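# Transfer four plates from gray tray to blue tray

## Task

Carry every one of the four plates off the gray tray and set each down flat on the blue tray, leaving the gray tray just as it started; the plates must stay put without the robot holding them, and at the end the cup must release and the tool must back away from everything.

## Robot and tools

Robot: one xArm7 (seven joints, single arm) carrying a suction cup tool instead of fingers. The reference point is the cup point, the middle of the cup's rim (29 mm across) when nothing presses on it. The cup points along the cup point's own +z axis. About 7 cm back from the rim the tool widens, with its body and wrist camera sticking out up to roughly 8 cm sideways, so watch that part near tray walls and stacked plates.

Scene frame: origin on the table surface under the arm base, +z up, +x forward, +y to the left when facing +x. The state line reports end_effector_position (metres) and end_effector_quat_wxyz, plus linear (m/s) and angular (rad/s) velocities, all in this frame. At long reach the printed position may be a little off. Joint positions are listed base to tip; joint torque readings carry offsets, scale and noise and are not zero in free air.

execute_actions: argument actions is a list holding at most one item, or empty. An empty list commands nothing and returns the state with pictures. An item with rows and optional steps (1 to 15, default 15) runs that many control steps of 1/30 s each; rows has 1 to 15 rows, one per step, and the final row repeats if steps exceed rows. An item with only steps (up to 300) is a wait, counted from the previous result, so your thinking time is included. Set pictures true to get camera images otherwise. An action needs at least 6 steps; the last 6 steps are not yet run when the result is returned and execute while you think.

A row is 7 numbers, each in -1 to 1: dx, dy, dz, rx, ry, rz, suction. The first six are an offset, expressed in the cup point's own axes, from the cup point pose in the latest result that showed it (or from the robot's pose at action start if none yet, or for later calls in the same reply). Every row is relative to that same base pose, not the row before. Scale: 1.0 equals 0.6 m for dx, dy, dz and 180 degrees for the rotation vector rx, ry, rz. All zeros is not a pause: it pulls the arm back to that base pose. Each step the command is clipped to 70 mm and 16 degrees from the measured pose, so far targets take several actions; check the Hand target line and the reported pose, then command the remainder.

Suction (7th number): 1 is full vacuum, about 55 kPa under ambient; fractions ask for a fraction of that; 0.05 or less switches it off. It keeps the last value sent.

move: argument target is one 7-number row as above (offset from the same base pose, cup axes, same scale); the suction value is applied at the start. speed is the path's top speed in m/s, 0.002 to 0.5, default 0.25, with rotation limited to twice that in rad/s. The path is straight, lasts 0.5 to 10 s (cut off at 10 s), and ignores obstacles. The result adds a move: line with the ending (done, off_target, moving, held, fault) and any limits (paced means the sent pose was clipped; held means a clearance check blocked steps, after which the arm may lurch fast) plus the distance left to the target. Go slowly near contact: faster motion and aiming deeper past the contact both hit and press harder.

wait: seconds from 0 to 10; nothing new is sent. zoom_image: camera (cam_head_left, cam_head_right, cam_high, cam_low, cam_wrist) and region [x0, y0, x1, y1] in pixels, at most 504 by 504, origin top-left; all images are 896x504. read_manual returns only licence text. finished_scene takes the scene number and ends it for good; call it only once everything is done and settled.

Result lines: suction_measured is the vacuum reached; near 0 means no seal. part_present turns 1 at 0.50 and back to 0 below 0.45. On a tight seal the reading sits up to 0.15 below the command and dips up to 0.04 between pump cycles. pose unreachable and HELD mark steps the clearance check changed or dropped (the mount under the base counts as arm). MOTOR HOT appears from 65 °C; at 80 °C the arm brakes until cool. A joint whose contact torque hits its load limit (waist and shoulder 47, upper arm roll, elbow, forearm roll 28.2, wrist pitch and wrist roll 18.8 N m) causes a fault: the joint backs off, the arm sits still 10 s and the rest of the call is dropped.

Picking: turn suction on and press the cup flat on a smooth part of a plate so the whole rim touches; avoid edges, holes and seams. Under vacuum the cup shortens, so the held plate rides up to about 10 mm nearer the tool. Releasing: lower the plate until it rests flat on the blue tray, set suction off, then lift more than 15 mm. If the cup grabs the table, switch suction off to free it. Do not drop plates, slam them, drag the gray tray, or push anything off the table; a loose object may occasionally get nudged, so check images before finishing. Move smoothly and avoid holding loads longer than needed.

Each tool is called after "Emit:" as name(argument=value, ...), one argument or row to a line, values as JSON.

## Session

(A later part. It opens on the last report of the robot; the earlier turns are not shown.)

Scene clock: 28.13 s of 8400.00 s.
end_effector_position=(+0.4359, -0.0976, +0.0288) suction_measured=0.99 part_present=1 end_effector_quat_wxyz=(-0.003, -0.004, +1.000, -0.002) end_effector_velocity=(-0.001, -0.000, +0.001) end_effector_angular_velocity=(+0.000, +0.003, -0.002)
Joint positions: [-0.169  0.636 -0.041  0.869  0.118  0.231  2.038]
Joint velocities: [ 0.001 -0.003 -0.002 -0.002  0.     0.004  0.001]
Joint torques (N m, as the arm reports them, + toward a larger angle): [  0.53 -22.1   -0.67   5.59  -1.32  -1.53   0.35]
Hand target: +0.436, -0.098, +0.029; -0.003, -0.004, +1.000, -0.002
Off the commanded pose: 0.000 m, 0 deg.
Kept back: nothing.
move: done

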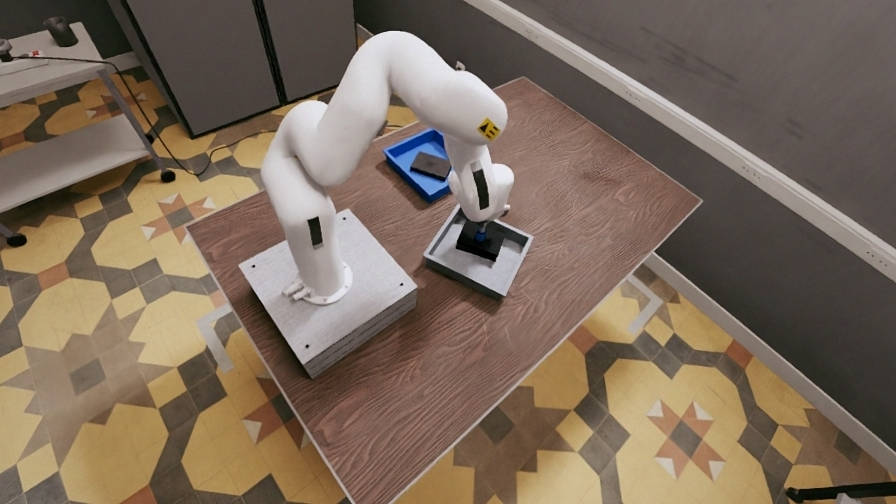

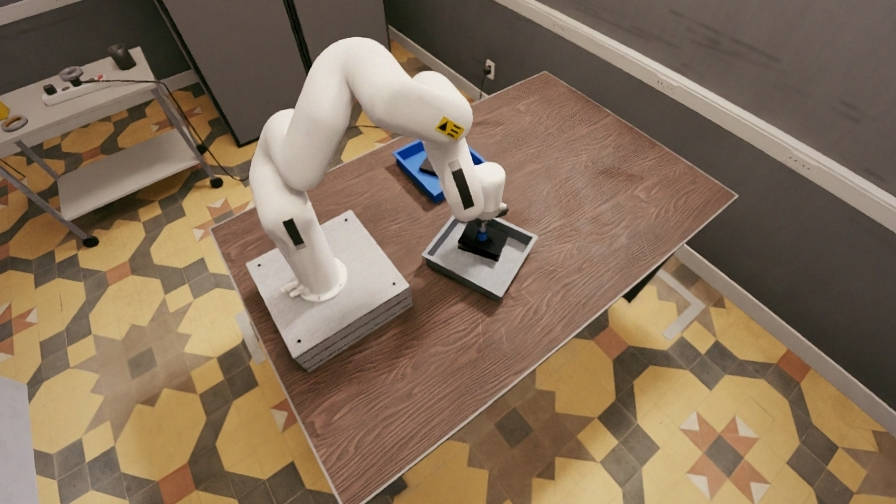

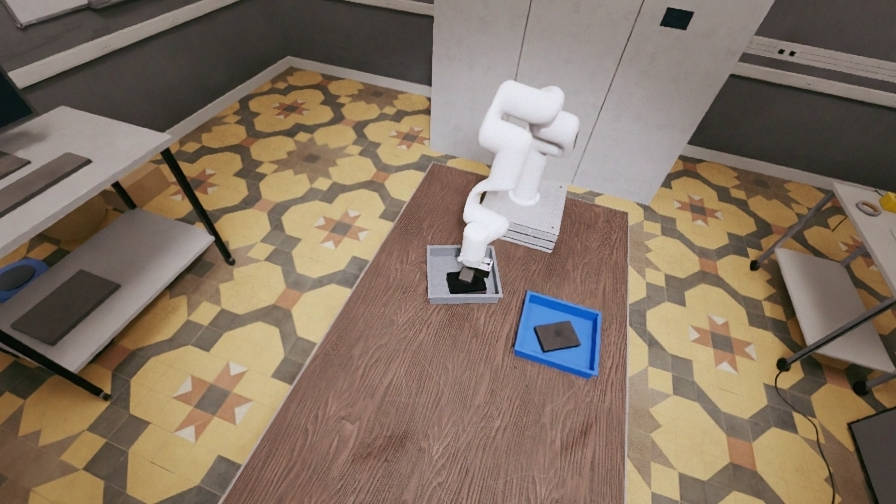

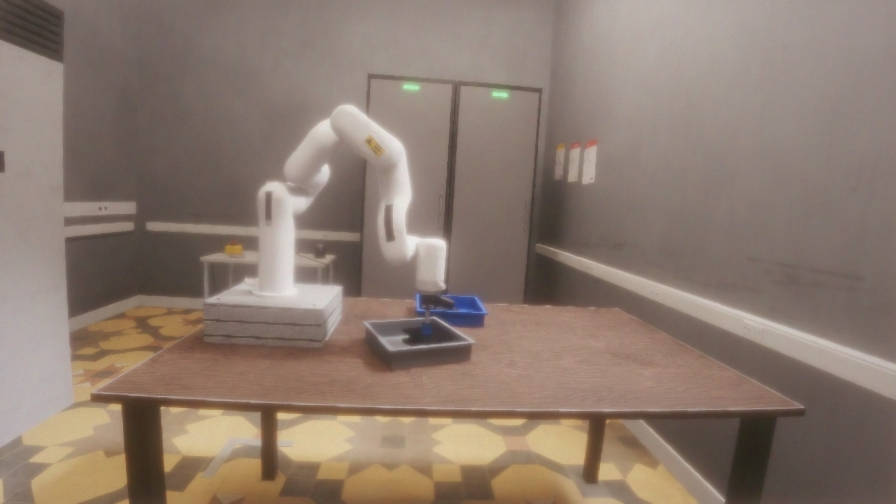

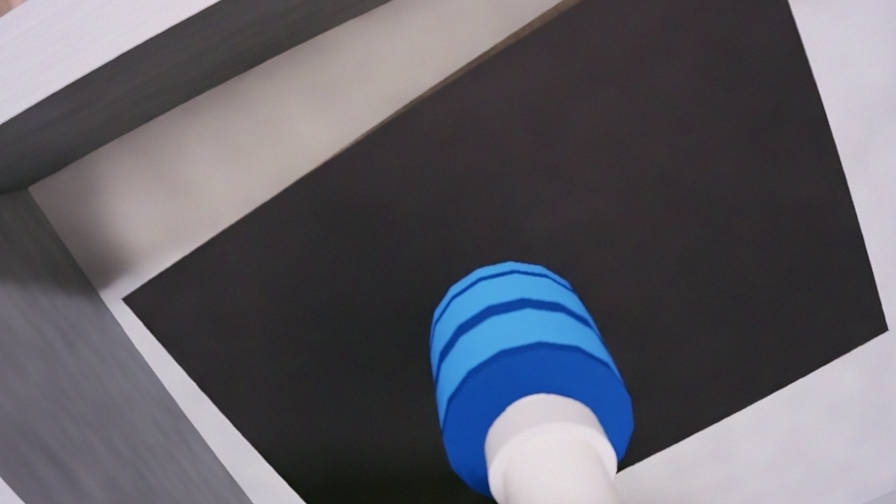

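Emit:
move(
  target=[0,0,-0.08,0,0,0,1],
  speed=0.15,
)

Emit:
move(
  target=[-0.15,0.55,0,0,0,0,1],
  speed=0.3,
)

Emit:
move(
  target=[0,0,0.087,0,0,0,1],
  speed=0.06,
)

Scene clock: 29.27 s of 8400.00 s.
end_effector_position=(+0.4362, -0.0973, +0.0765) suction_measured=0.99 part_present=1 end_effector_quat_wxyz=(-0.004, -0.004, +1.000, -0.002) end_effector_velocity=(+0.002, -0.001, +0.002) end_effector_angular_velocity=(-0.002, -0.005, -0.001)
Joint positions: [-0.151  0.488 -0.064  0.827  0.099  0.338  2.054]
Joint velocities: [ 0.001 -0.005 -0.001  0.001 -0.001  0.001  0.002]
Joint torques (N m, as the arm reports them, + toward a larger angle): [  0.77 -21.18  -1.15   6.77  -0.95  -1.82   0.14]
Hand target: +0.436, -0.097, +0.077; -0.003, -0.004, +1.000, -0.002
Off the commanded pose: 0.000 m, 0 deg.
Kept back: nothing.
move: done

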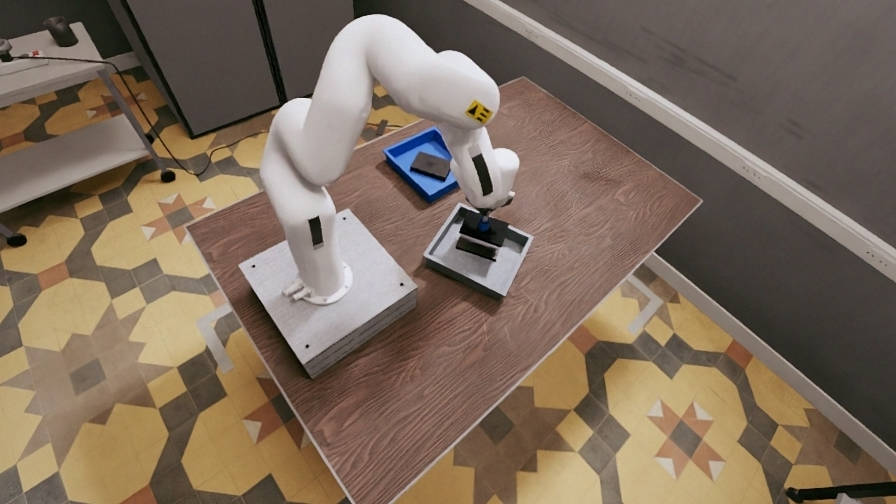

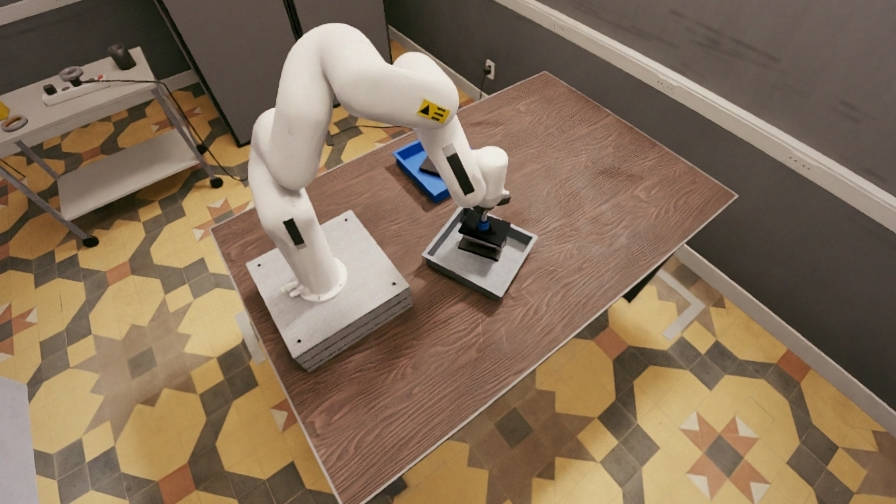

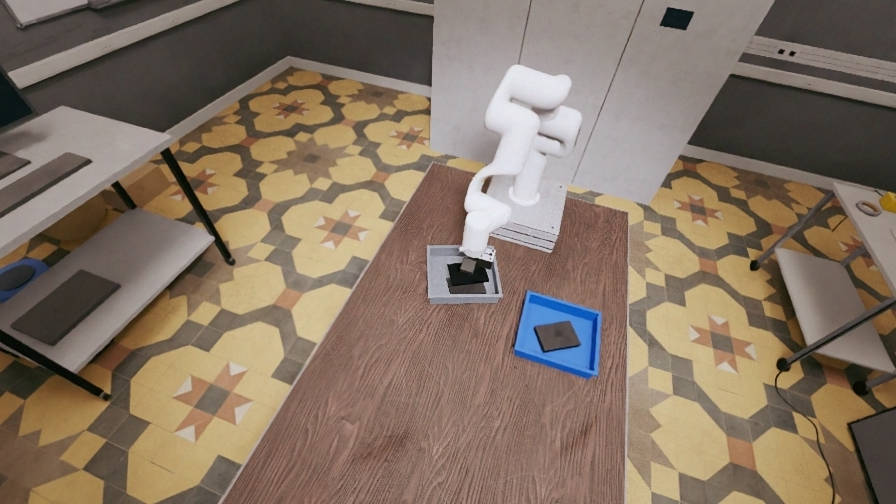

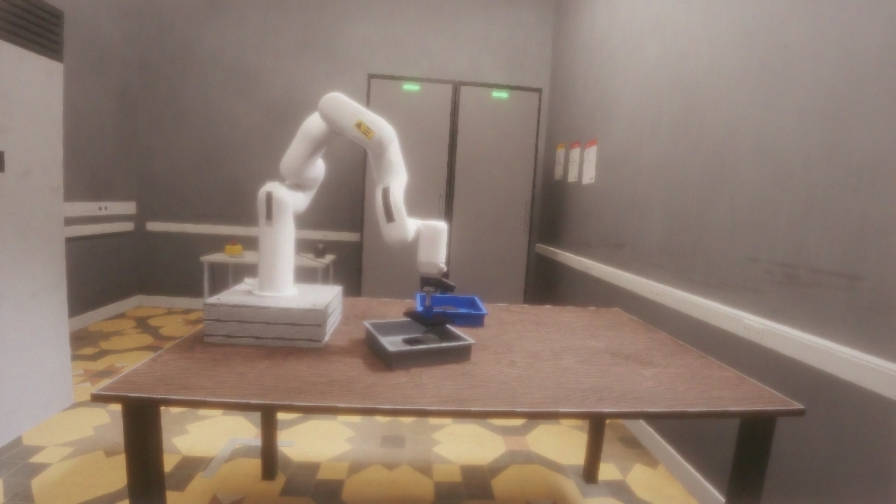

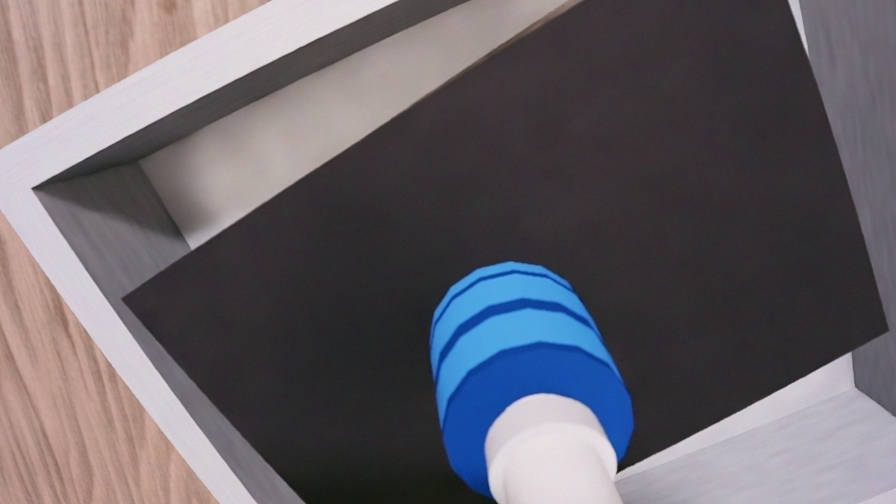

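Scene clock: 30.97 s of 8400.00 s.
end_effector_position=(+0.5231, +0.2332, +0.0738) suction_measured=0.98 part_present=1 end_effector_quat_wxyz=(-0.004, -0.004, +1.000, -0.001) end_effector_velocity=(-0.001, +0.009, +0.001) end_effector_angular_velocity=(+0.005, +0.001, +0.010)
Joint positions: [ 0.418  0.758 -0.008  1.355  0.013  0.594  2.757]
Joint velocities: [ 0.008  0.004  0.007  0.011 -0.     0.005  0.002]
Joint torques (N m, as the arm reports them, + toward a larger angle): [  0.86 -27.01  -0.42   8.97  -1.12  -1.76   0.14]
Hand target: +0.523, +0.234, +0.074; -0.005, -0.005, +1.000, -0.001
Off the commanded pose: 0.001 m, 0 deg.
Kept back: nothing.
move: done

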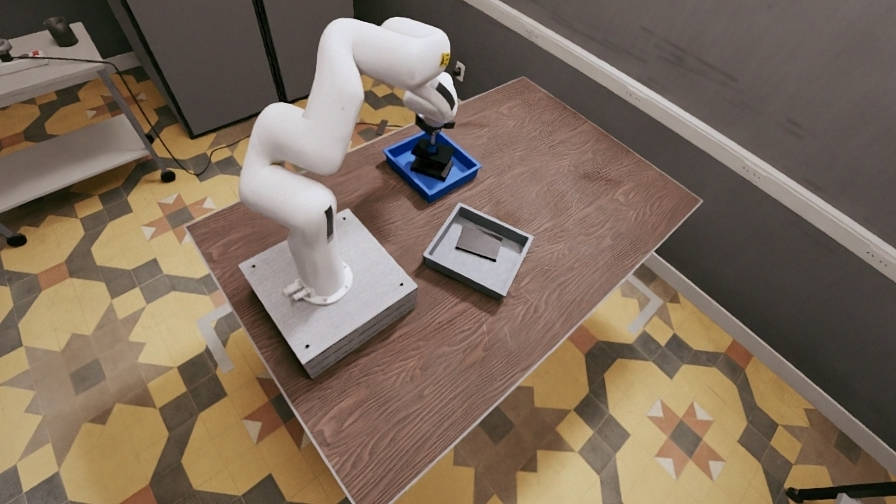

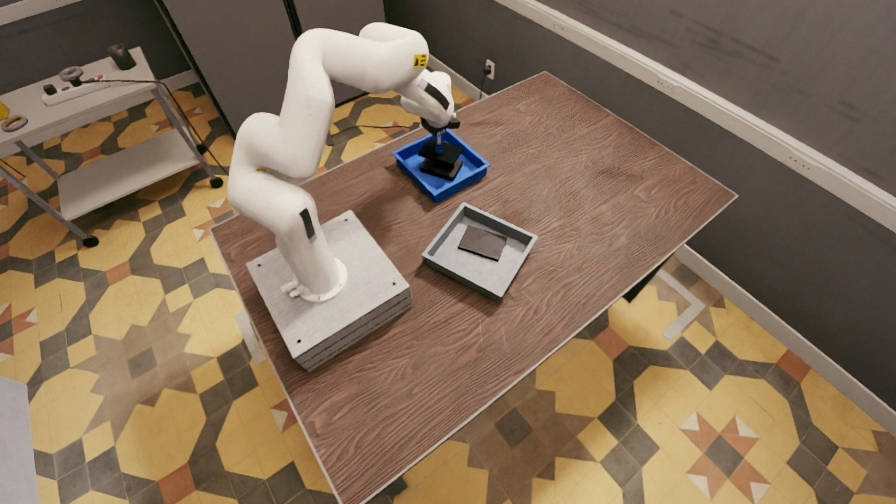

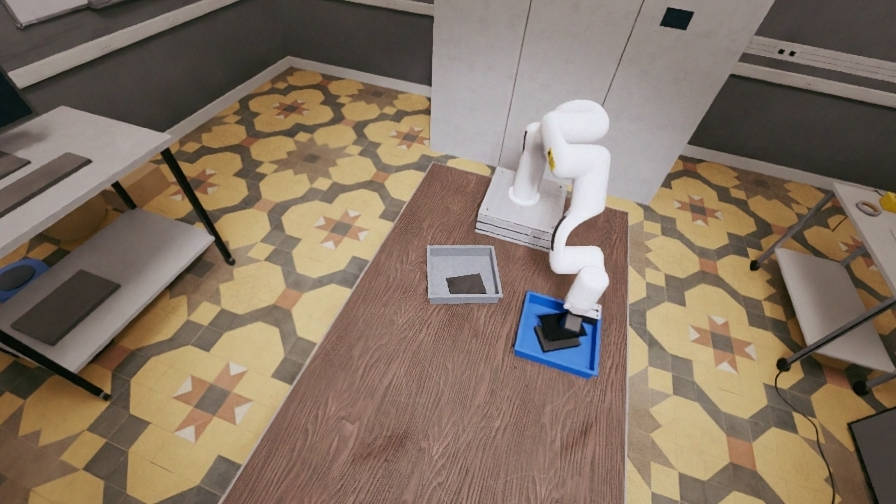

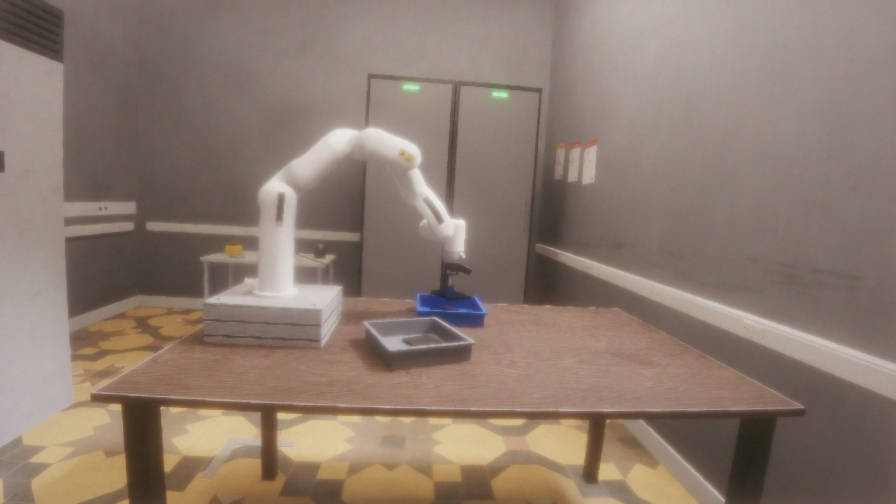

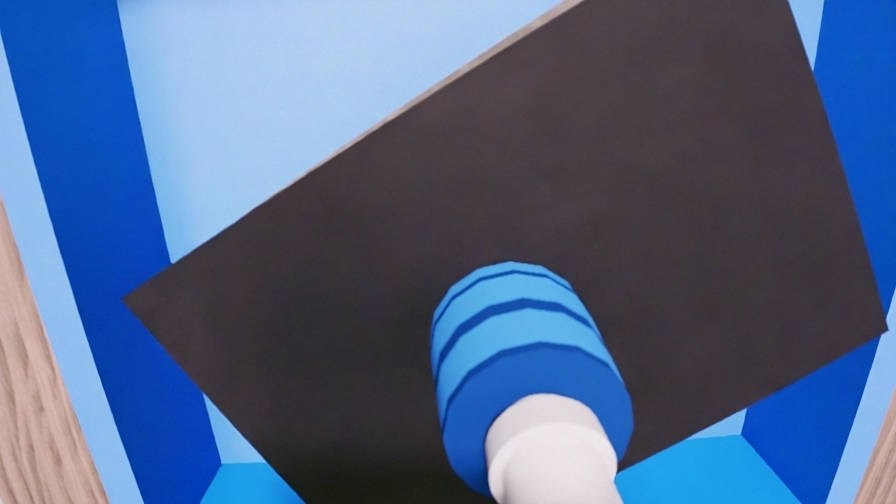

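Scene clock: 32.17 s of 8400.00 s.
end_effector_position=(+0.5229, +0.2330, +0.0222) suction_measured=0.99 part_present=1 end_effector_quat_wxyz=(-0.004, -0.004, +1.000, -0.001) end_effector_velocity=(+0.001, -0.000, -0.001) end_effector_angular_velocity=(-0.001, -0.002, -0.002)
Joint positions: [ 0.417  0.884 -0.006  1.401  0.015  0.512  2.757]
Joint velocities: [-0.     0.004 -0.001  0.003 -0.001 -0.002  0.002]
Joint torques (N m, as the arm reports them, + toward a larger angle): [  1.34 -26.94  -0.71   7.69  -0.92  -2.05   0.19]
Hand target: +0.523, +0.233, +0.022; -0.004, -0.004, +1.000, -0.001
Off the commanded pose: 0.001 m, 0 deg.
Kept back: nothing.
move: done

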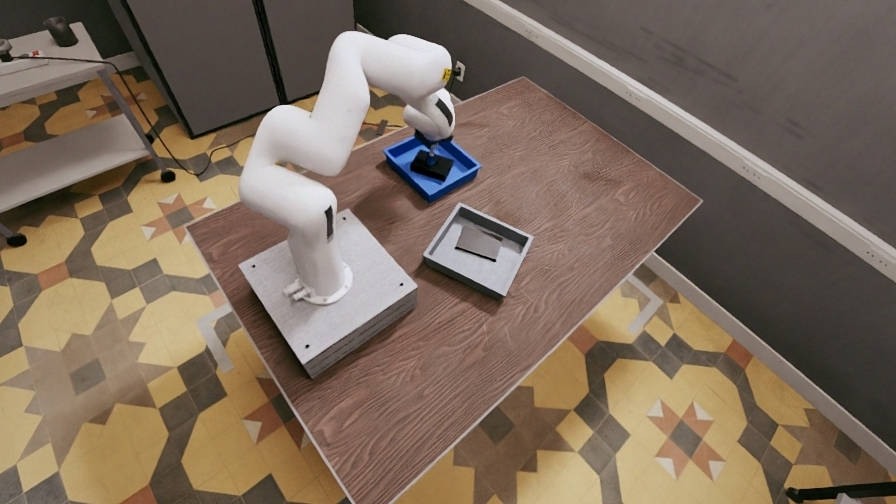

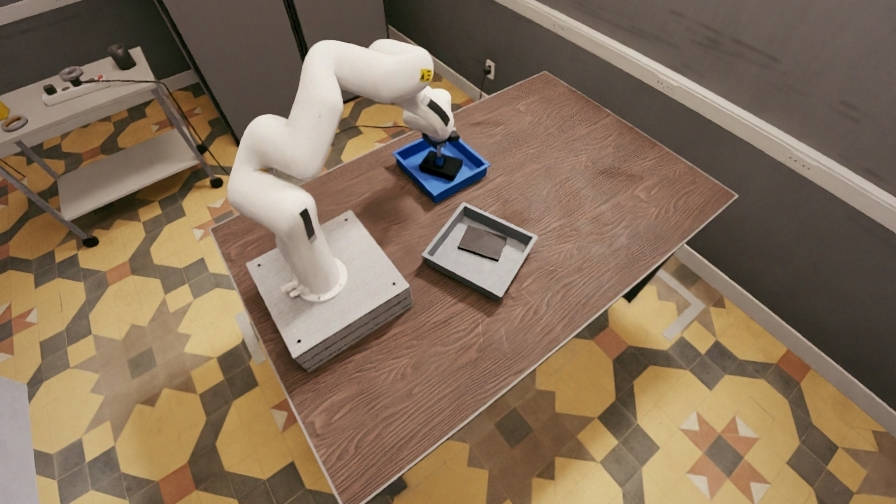

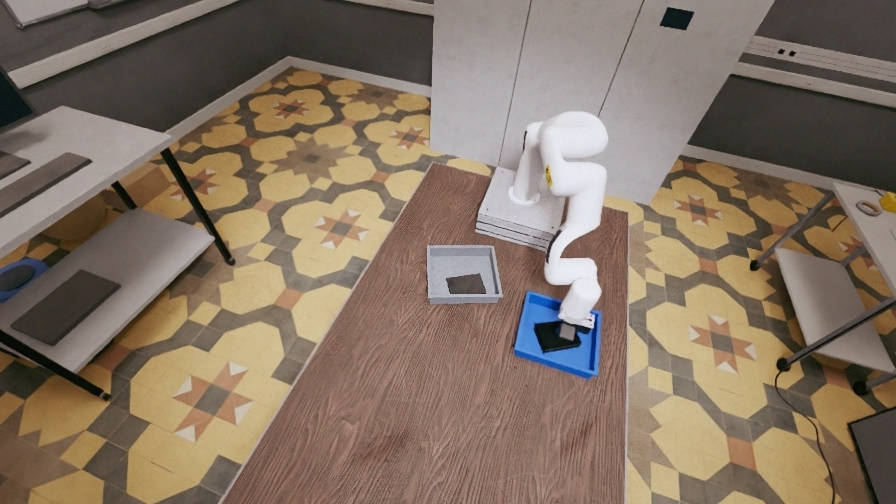

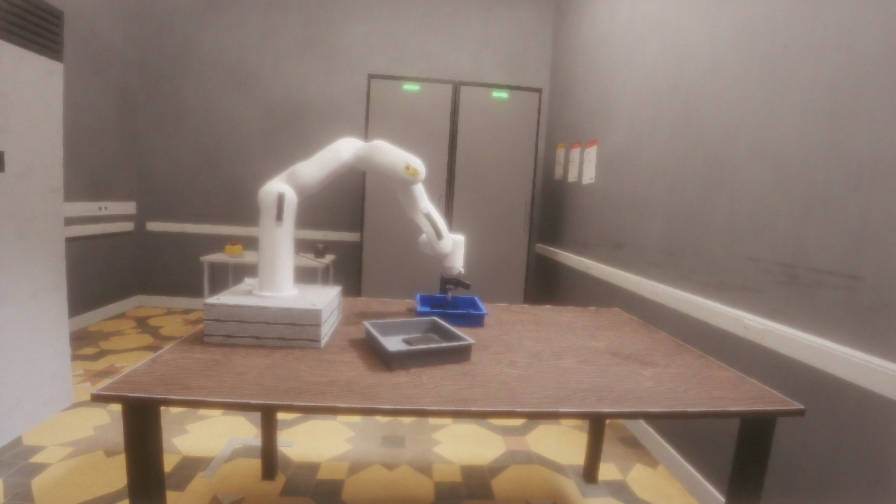

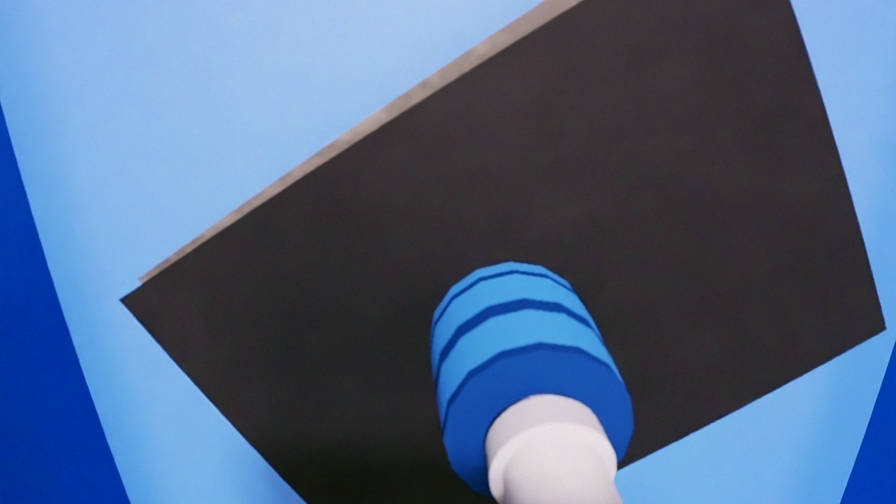

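Emit:
move(
  target=[0,0,-0.09,0,0,0,0],
  speed=0.2,
)

Emit:
move(
  target=[0.15,-0.55,0,0,0,0,0],
  speed=0.35,
)

Emit:
move(
  target=[0,0,0.114,0,0,0,1],
  speed=0.07,
)

Scene clock: 33.23 s of 8400.00 s.
end_effector_position=(+0.5230, +0.2332, +0.0755) suction_measured=0.00 part_present=0 end_effector_quat_wxyz=(-0.005, -0.004, +1.000, -0.001) end_effector_velocity=(+0.002, +0.001, +0.004) end_effector_angular_velocity=(+0.002, -0.005, +0.003)
Joint positions: [ 0.418  0.754 -0.008  1.354  0.013  0.597  2.757]
Joint velocities: [ 0.001 -0.007 -0.001  0.001 -0.     0.002 -0.001]
Joint torques (N m, as the arm reports them, + toward a larger angle): [  1.41 -25.94  -0.42   8.12  -0.92  -1.48   0.27]
Hand target: +0.523, +0.233, +0.076; -0.004, -0.004, +1.000, -0.001
Off the commanded pose: 0.001 m, 0 deg.
Kept back: nothing.
move: done

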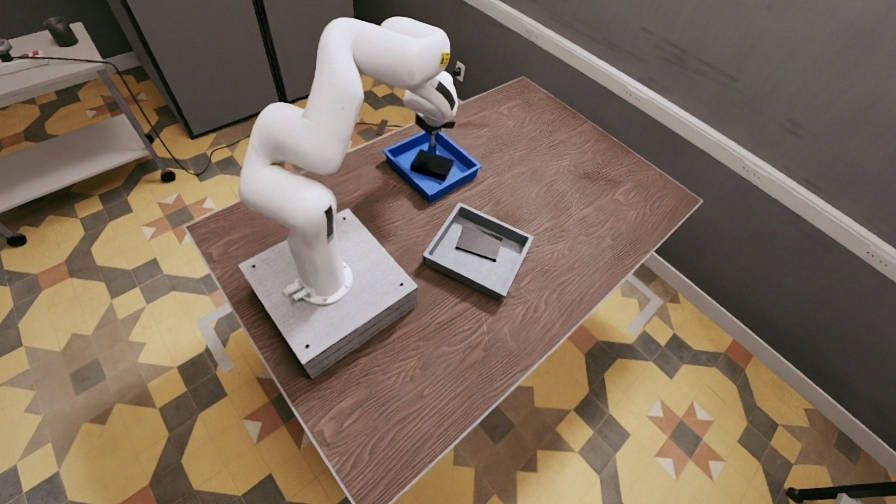

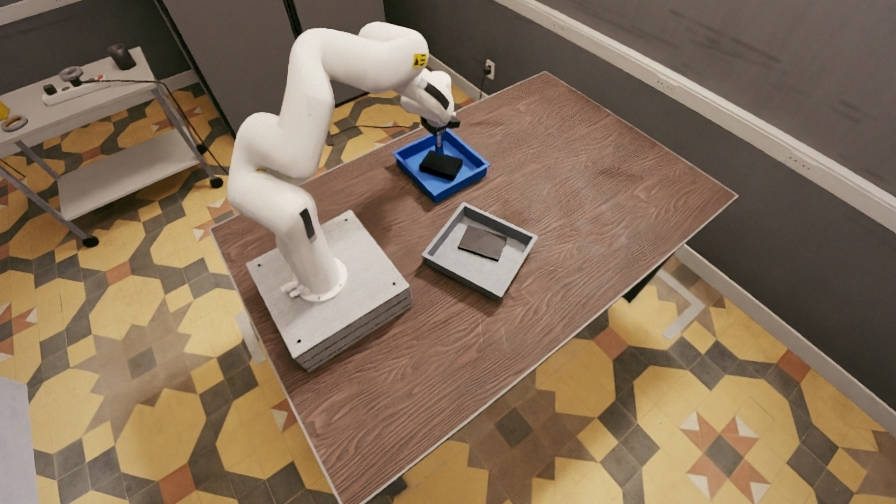

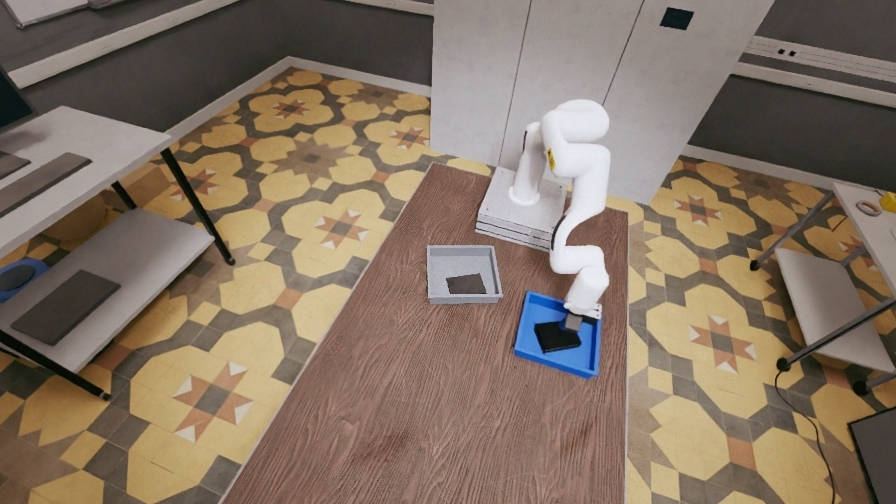

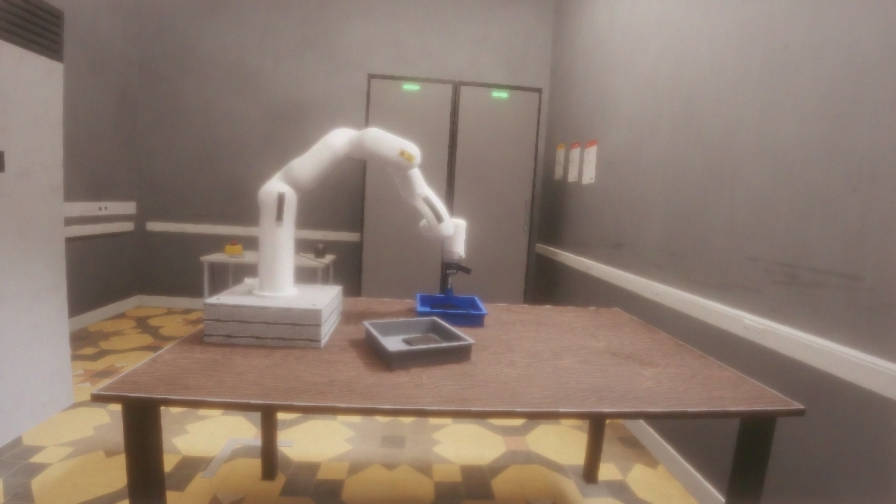

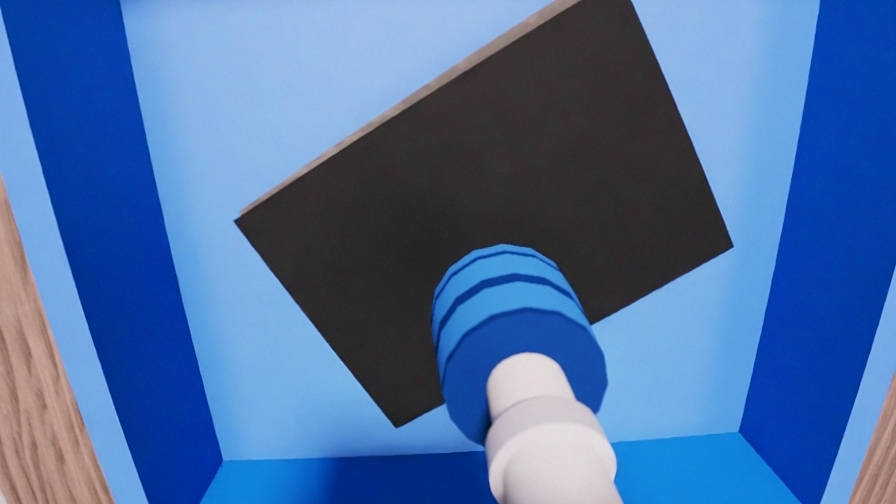

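Scene clock: 34.77 s of 8400.00 s.
end_effector_position=(+0.4361, -0.0969, +0.0783) suction_measured=0.00 part_present=0 end_effector_quat_wxyz=(-0.004, -0.005, +1.000, -0.002) end_effector_velocity=(-0.002, -0.007, -0.000) end_effector_angular_velocity=(+0.002, +0.001, -0.009)
Joint positions: [-0.149  0.483 -0.066  0.825  0.098  0.342  2.054]
Joint velocities: [-0.016 -0.    -0.001  0.     0.005  0.002 -0.012]
Joint torques (N m, as the arm reports them, + toward a larger angle): [  1.34 -20.14  -0.78   6.57  -0.88  -1.41   0.2 ]
Hand target: +0.436, -0.098, +0.078; -0.004, -0.004, +1.000, -0.002
Off the commanded pose: 0.001 m, 0 deg.
Kept back: nothing.
move: done

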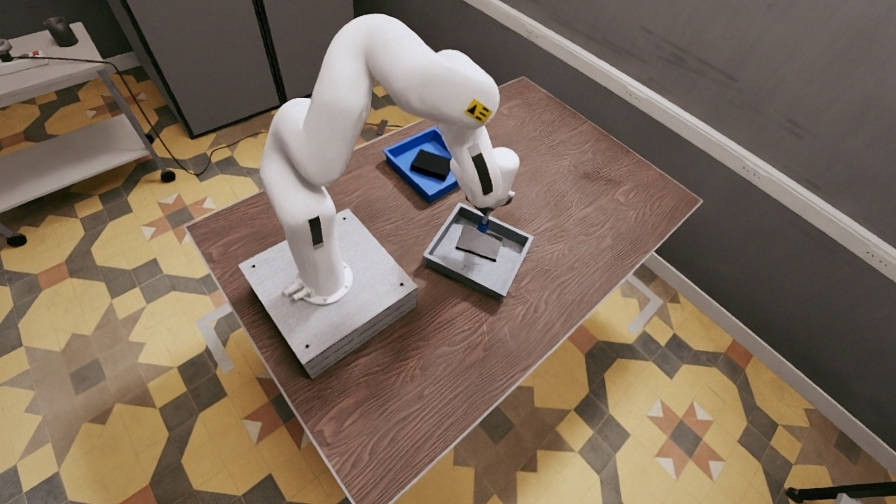

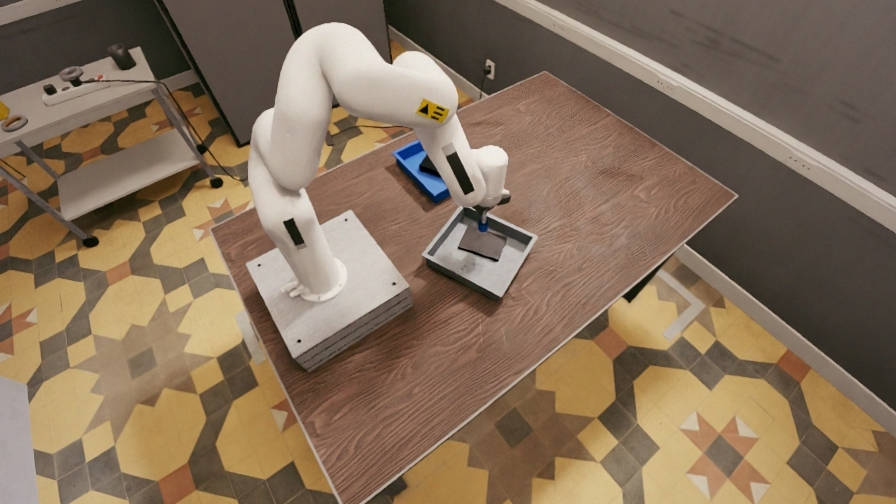

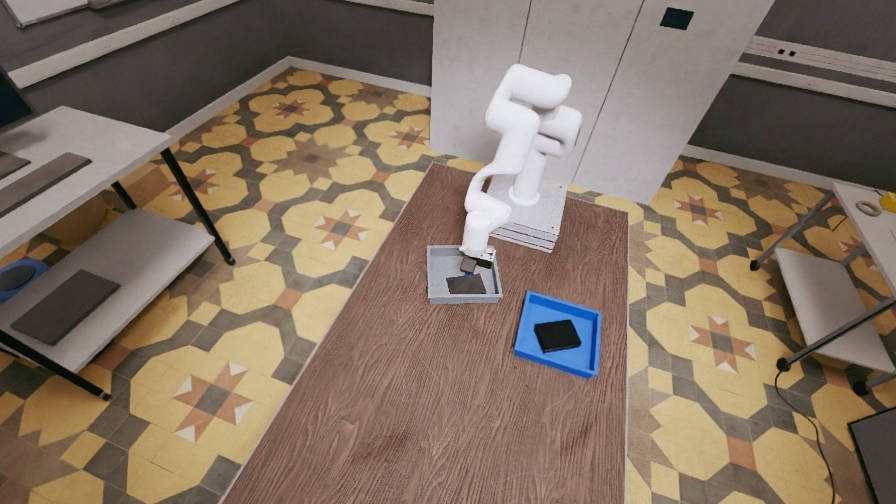

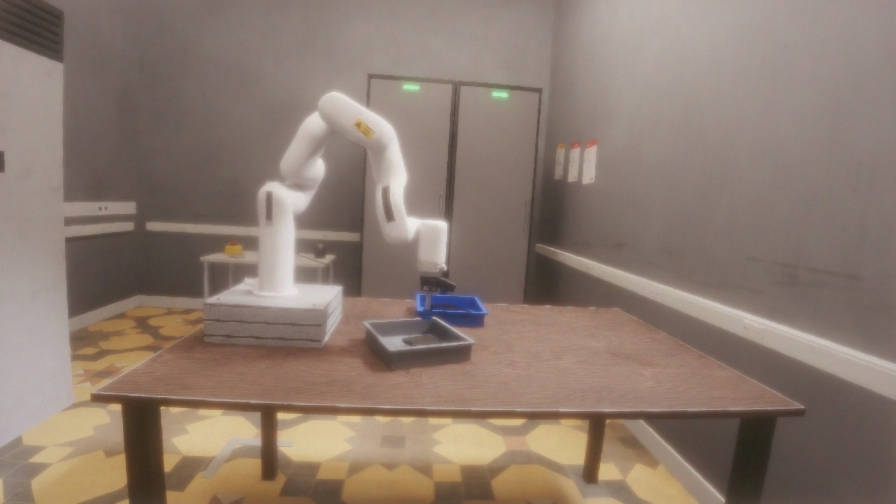

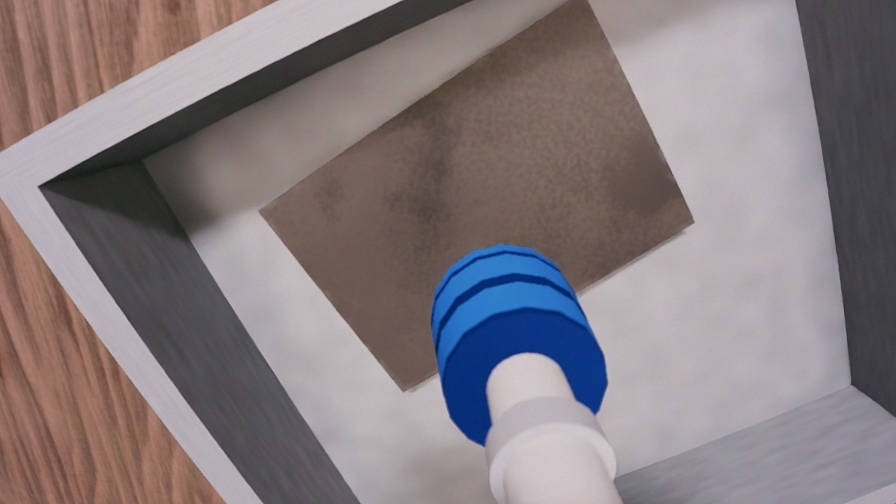

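Scene clock: 36.13 s of 8400.00 s.
end_effector_position=(+0.4354, -0.0973, +0.0101) suction_measured=0.41 part_present=0 end_effector_quat_wxyz=(-0.004, -0.005, +1.000, -0.002) end_effector_velocity=(+0.001, -0.000, -0.000) end_effector_angular_velocity=(-0.001, -0.004, +0.001)
Joint positions: [-0.174  0.695 -0.034  0.891  0.123  0.194  2.034]
Joint velocities: [-0.     0.003  0.     0.003  0.001 -0.004 -0.001]
Joint torques (N m, as the arm reports them, + toward a larger angle): [  0.53 -22.53  -1.     5.14  -0.98  -1.58   0.25]
Hand target: +0.435, -0.097, +0.010; -0.004, -0.005, +1.000, -0.002
Off the commanded pose: 0.000 m, 0 deg.
Kept back: nothing.
move: done

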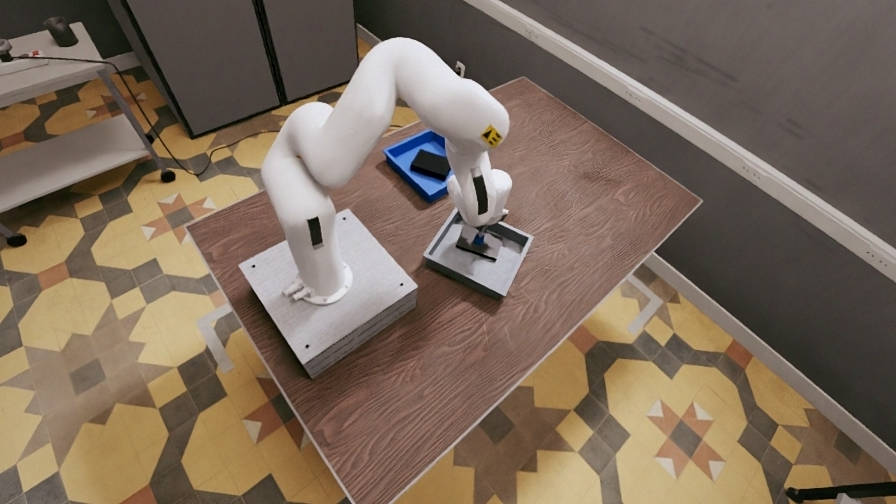

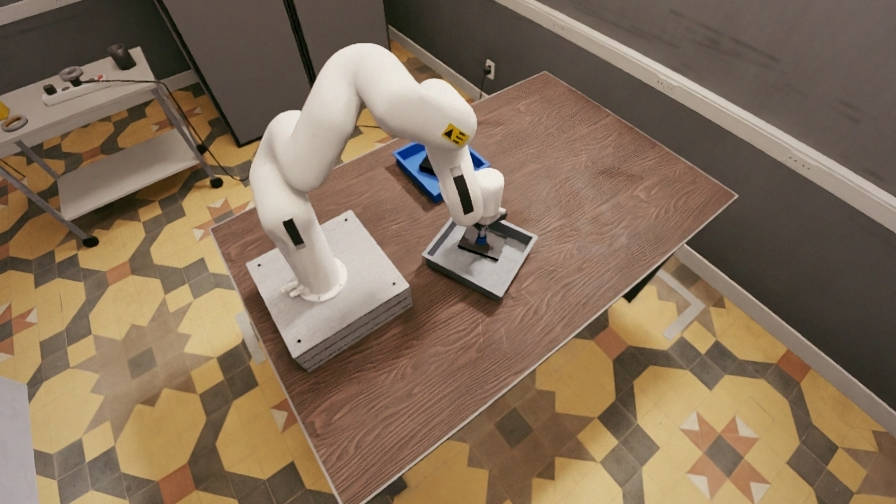

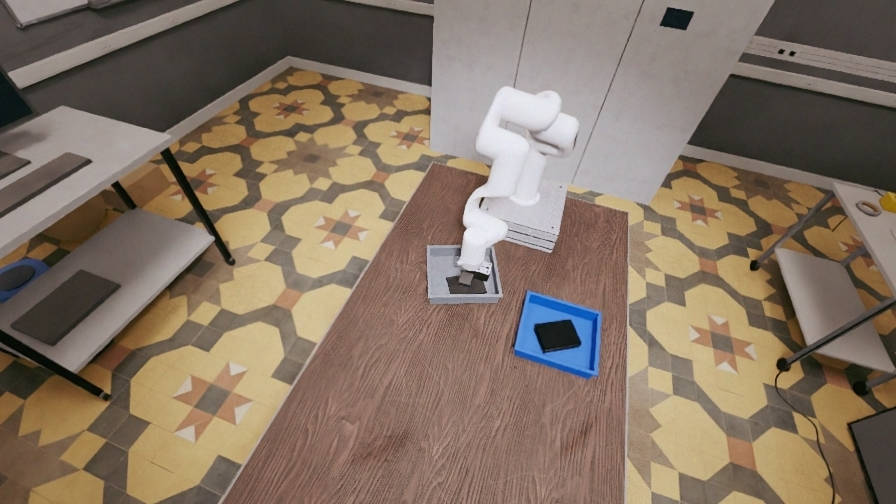

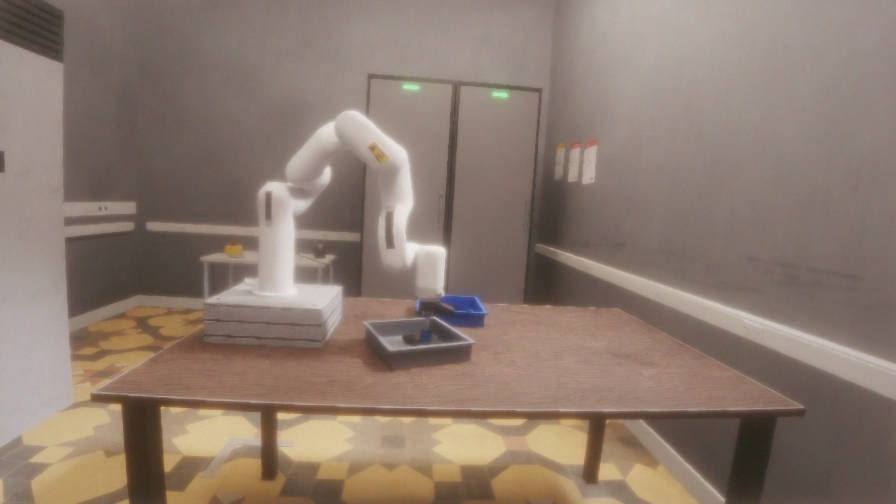

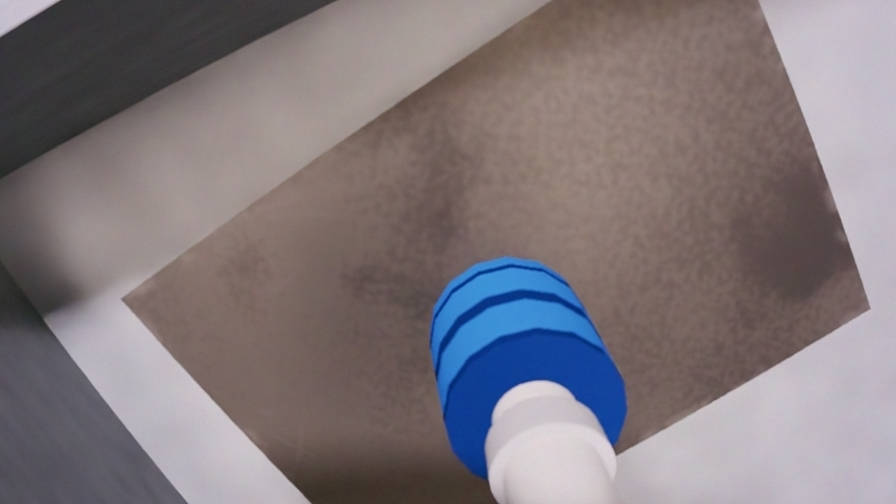

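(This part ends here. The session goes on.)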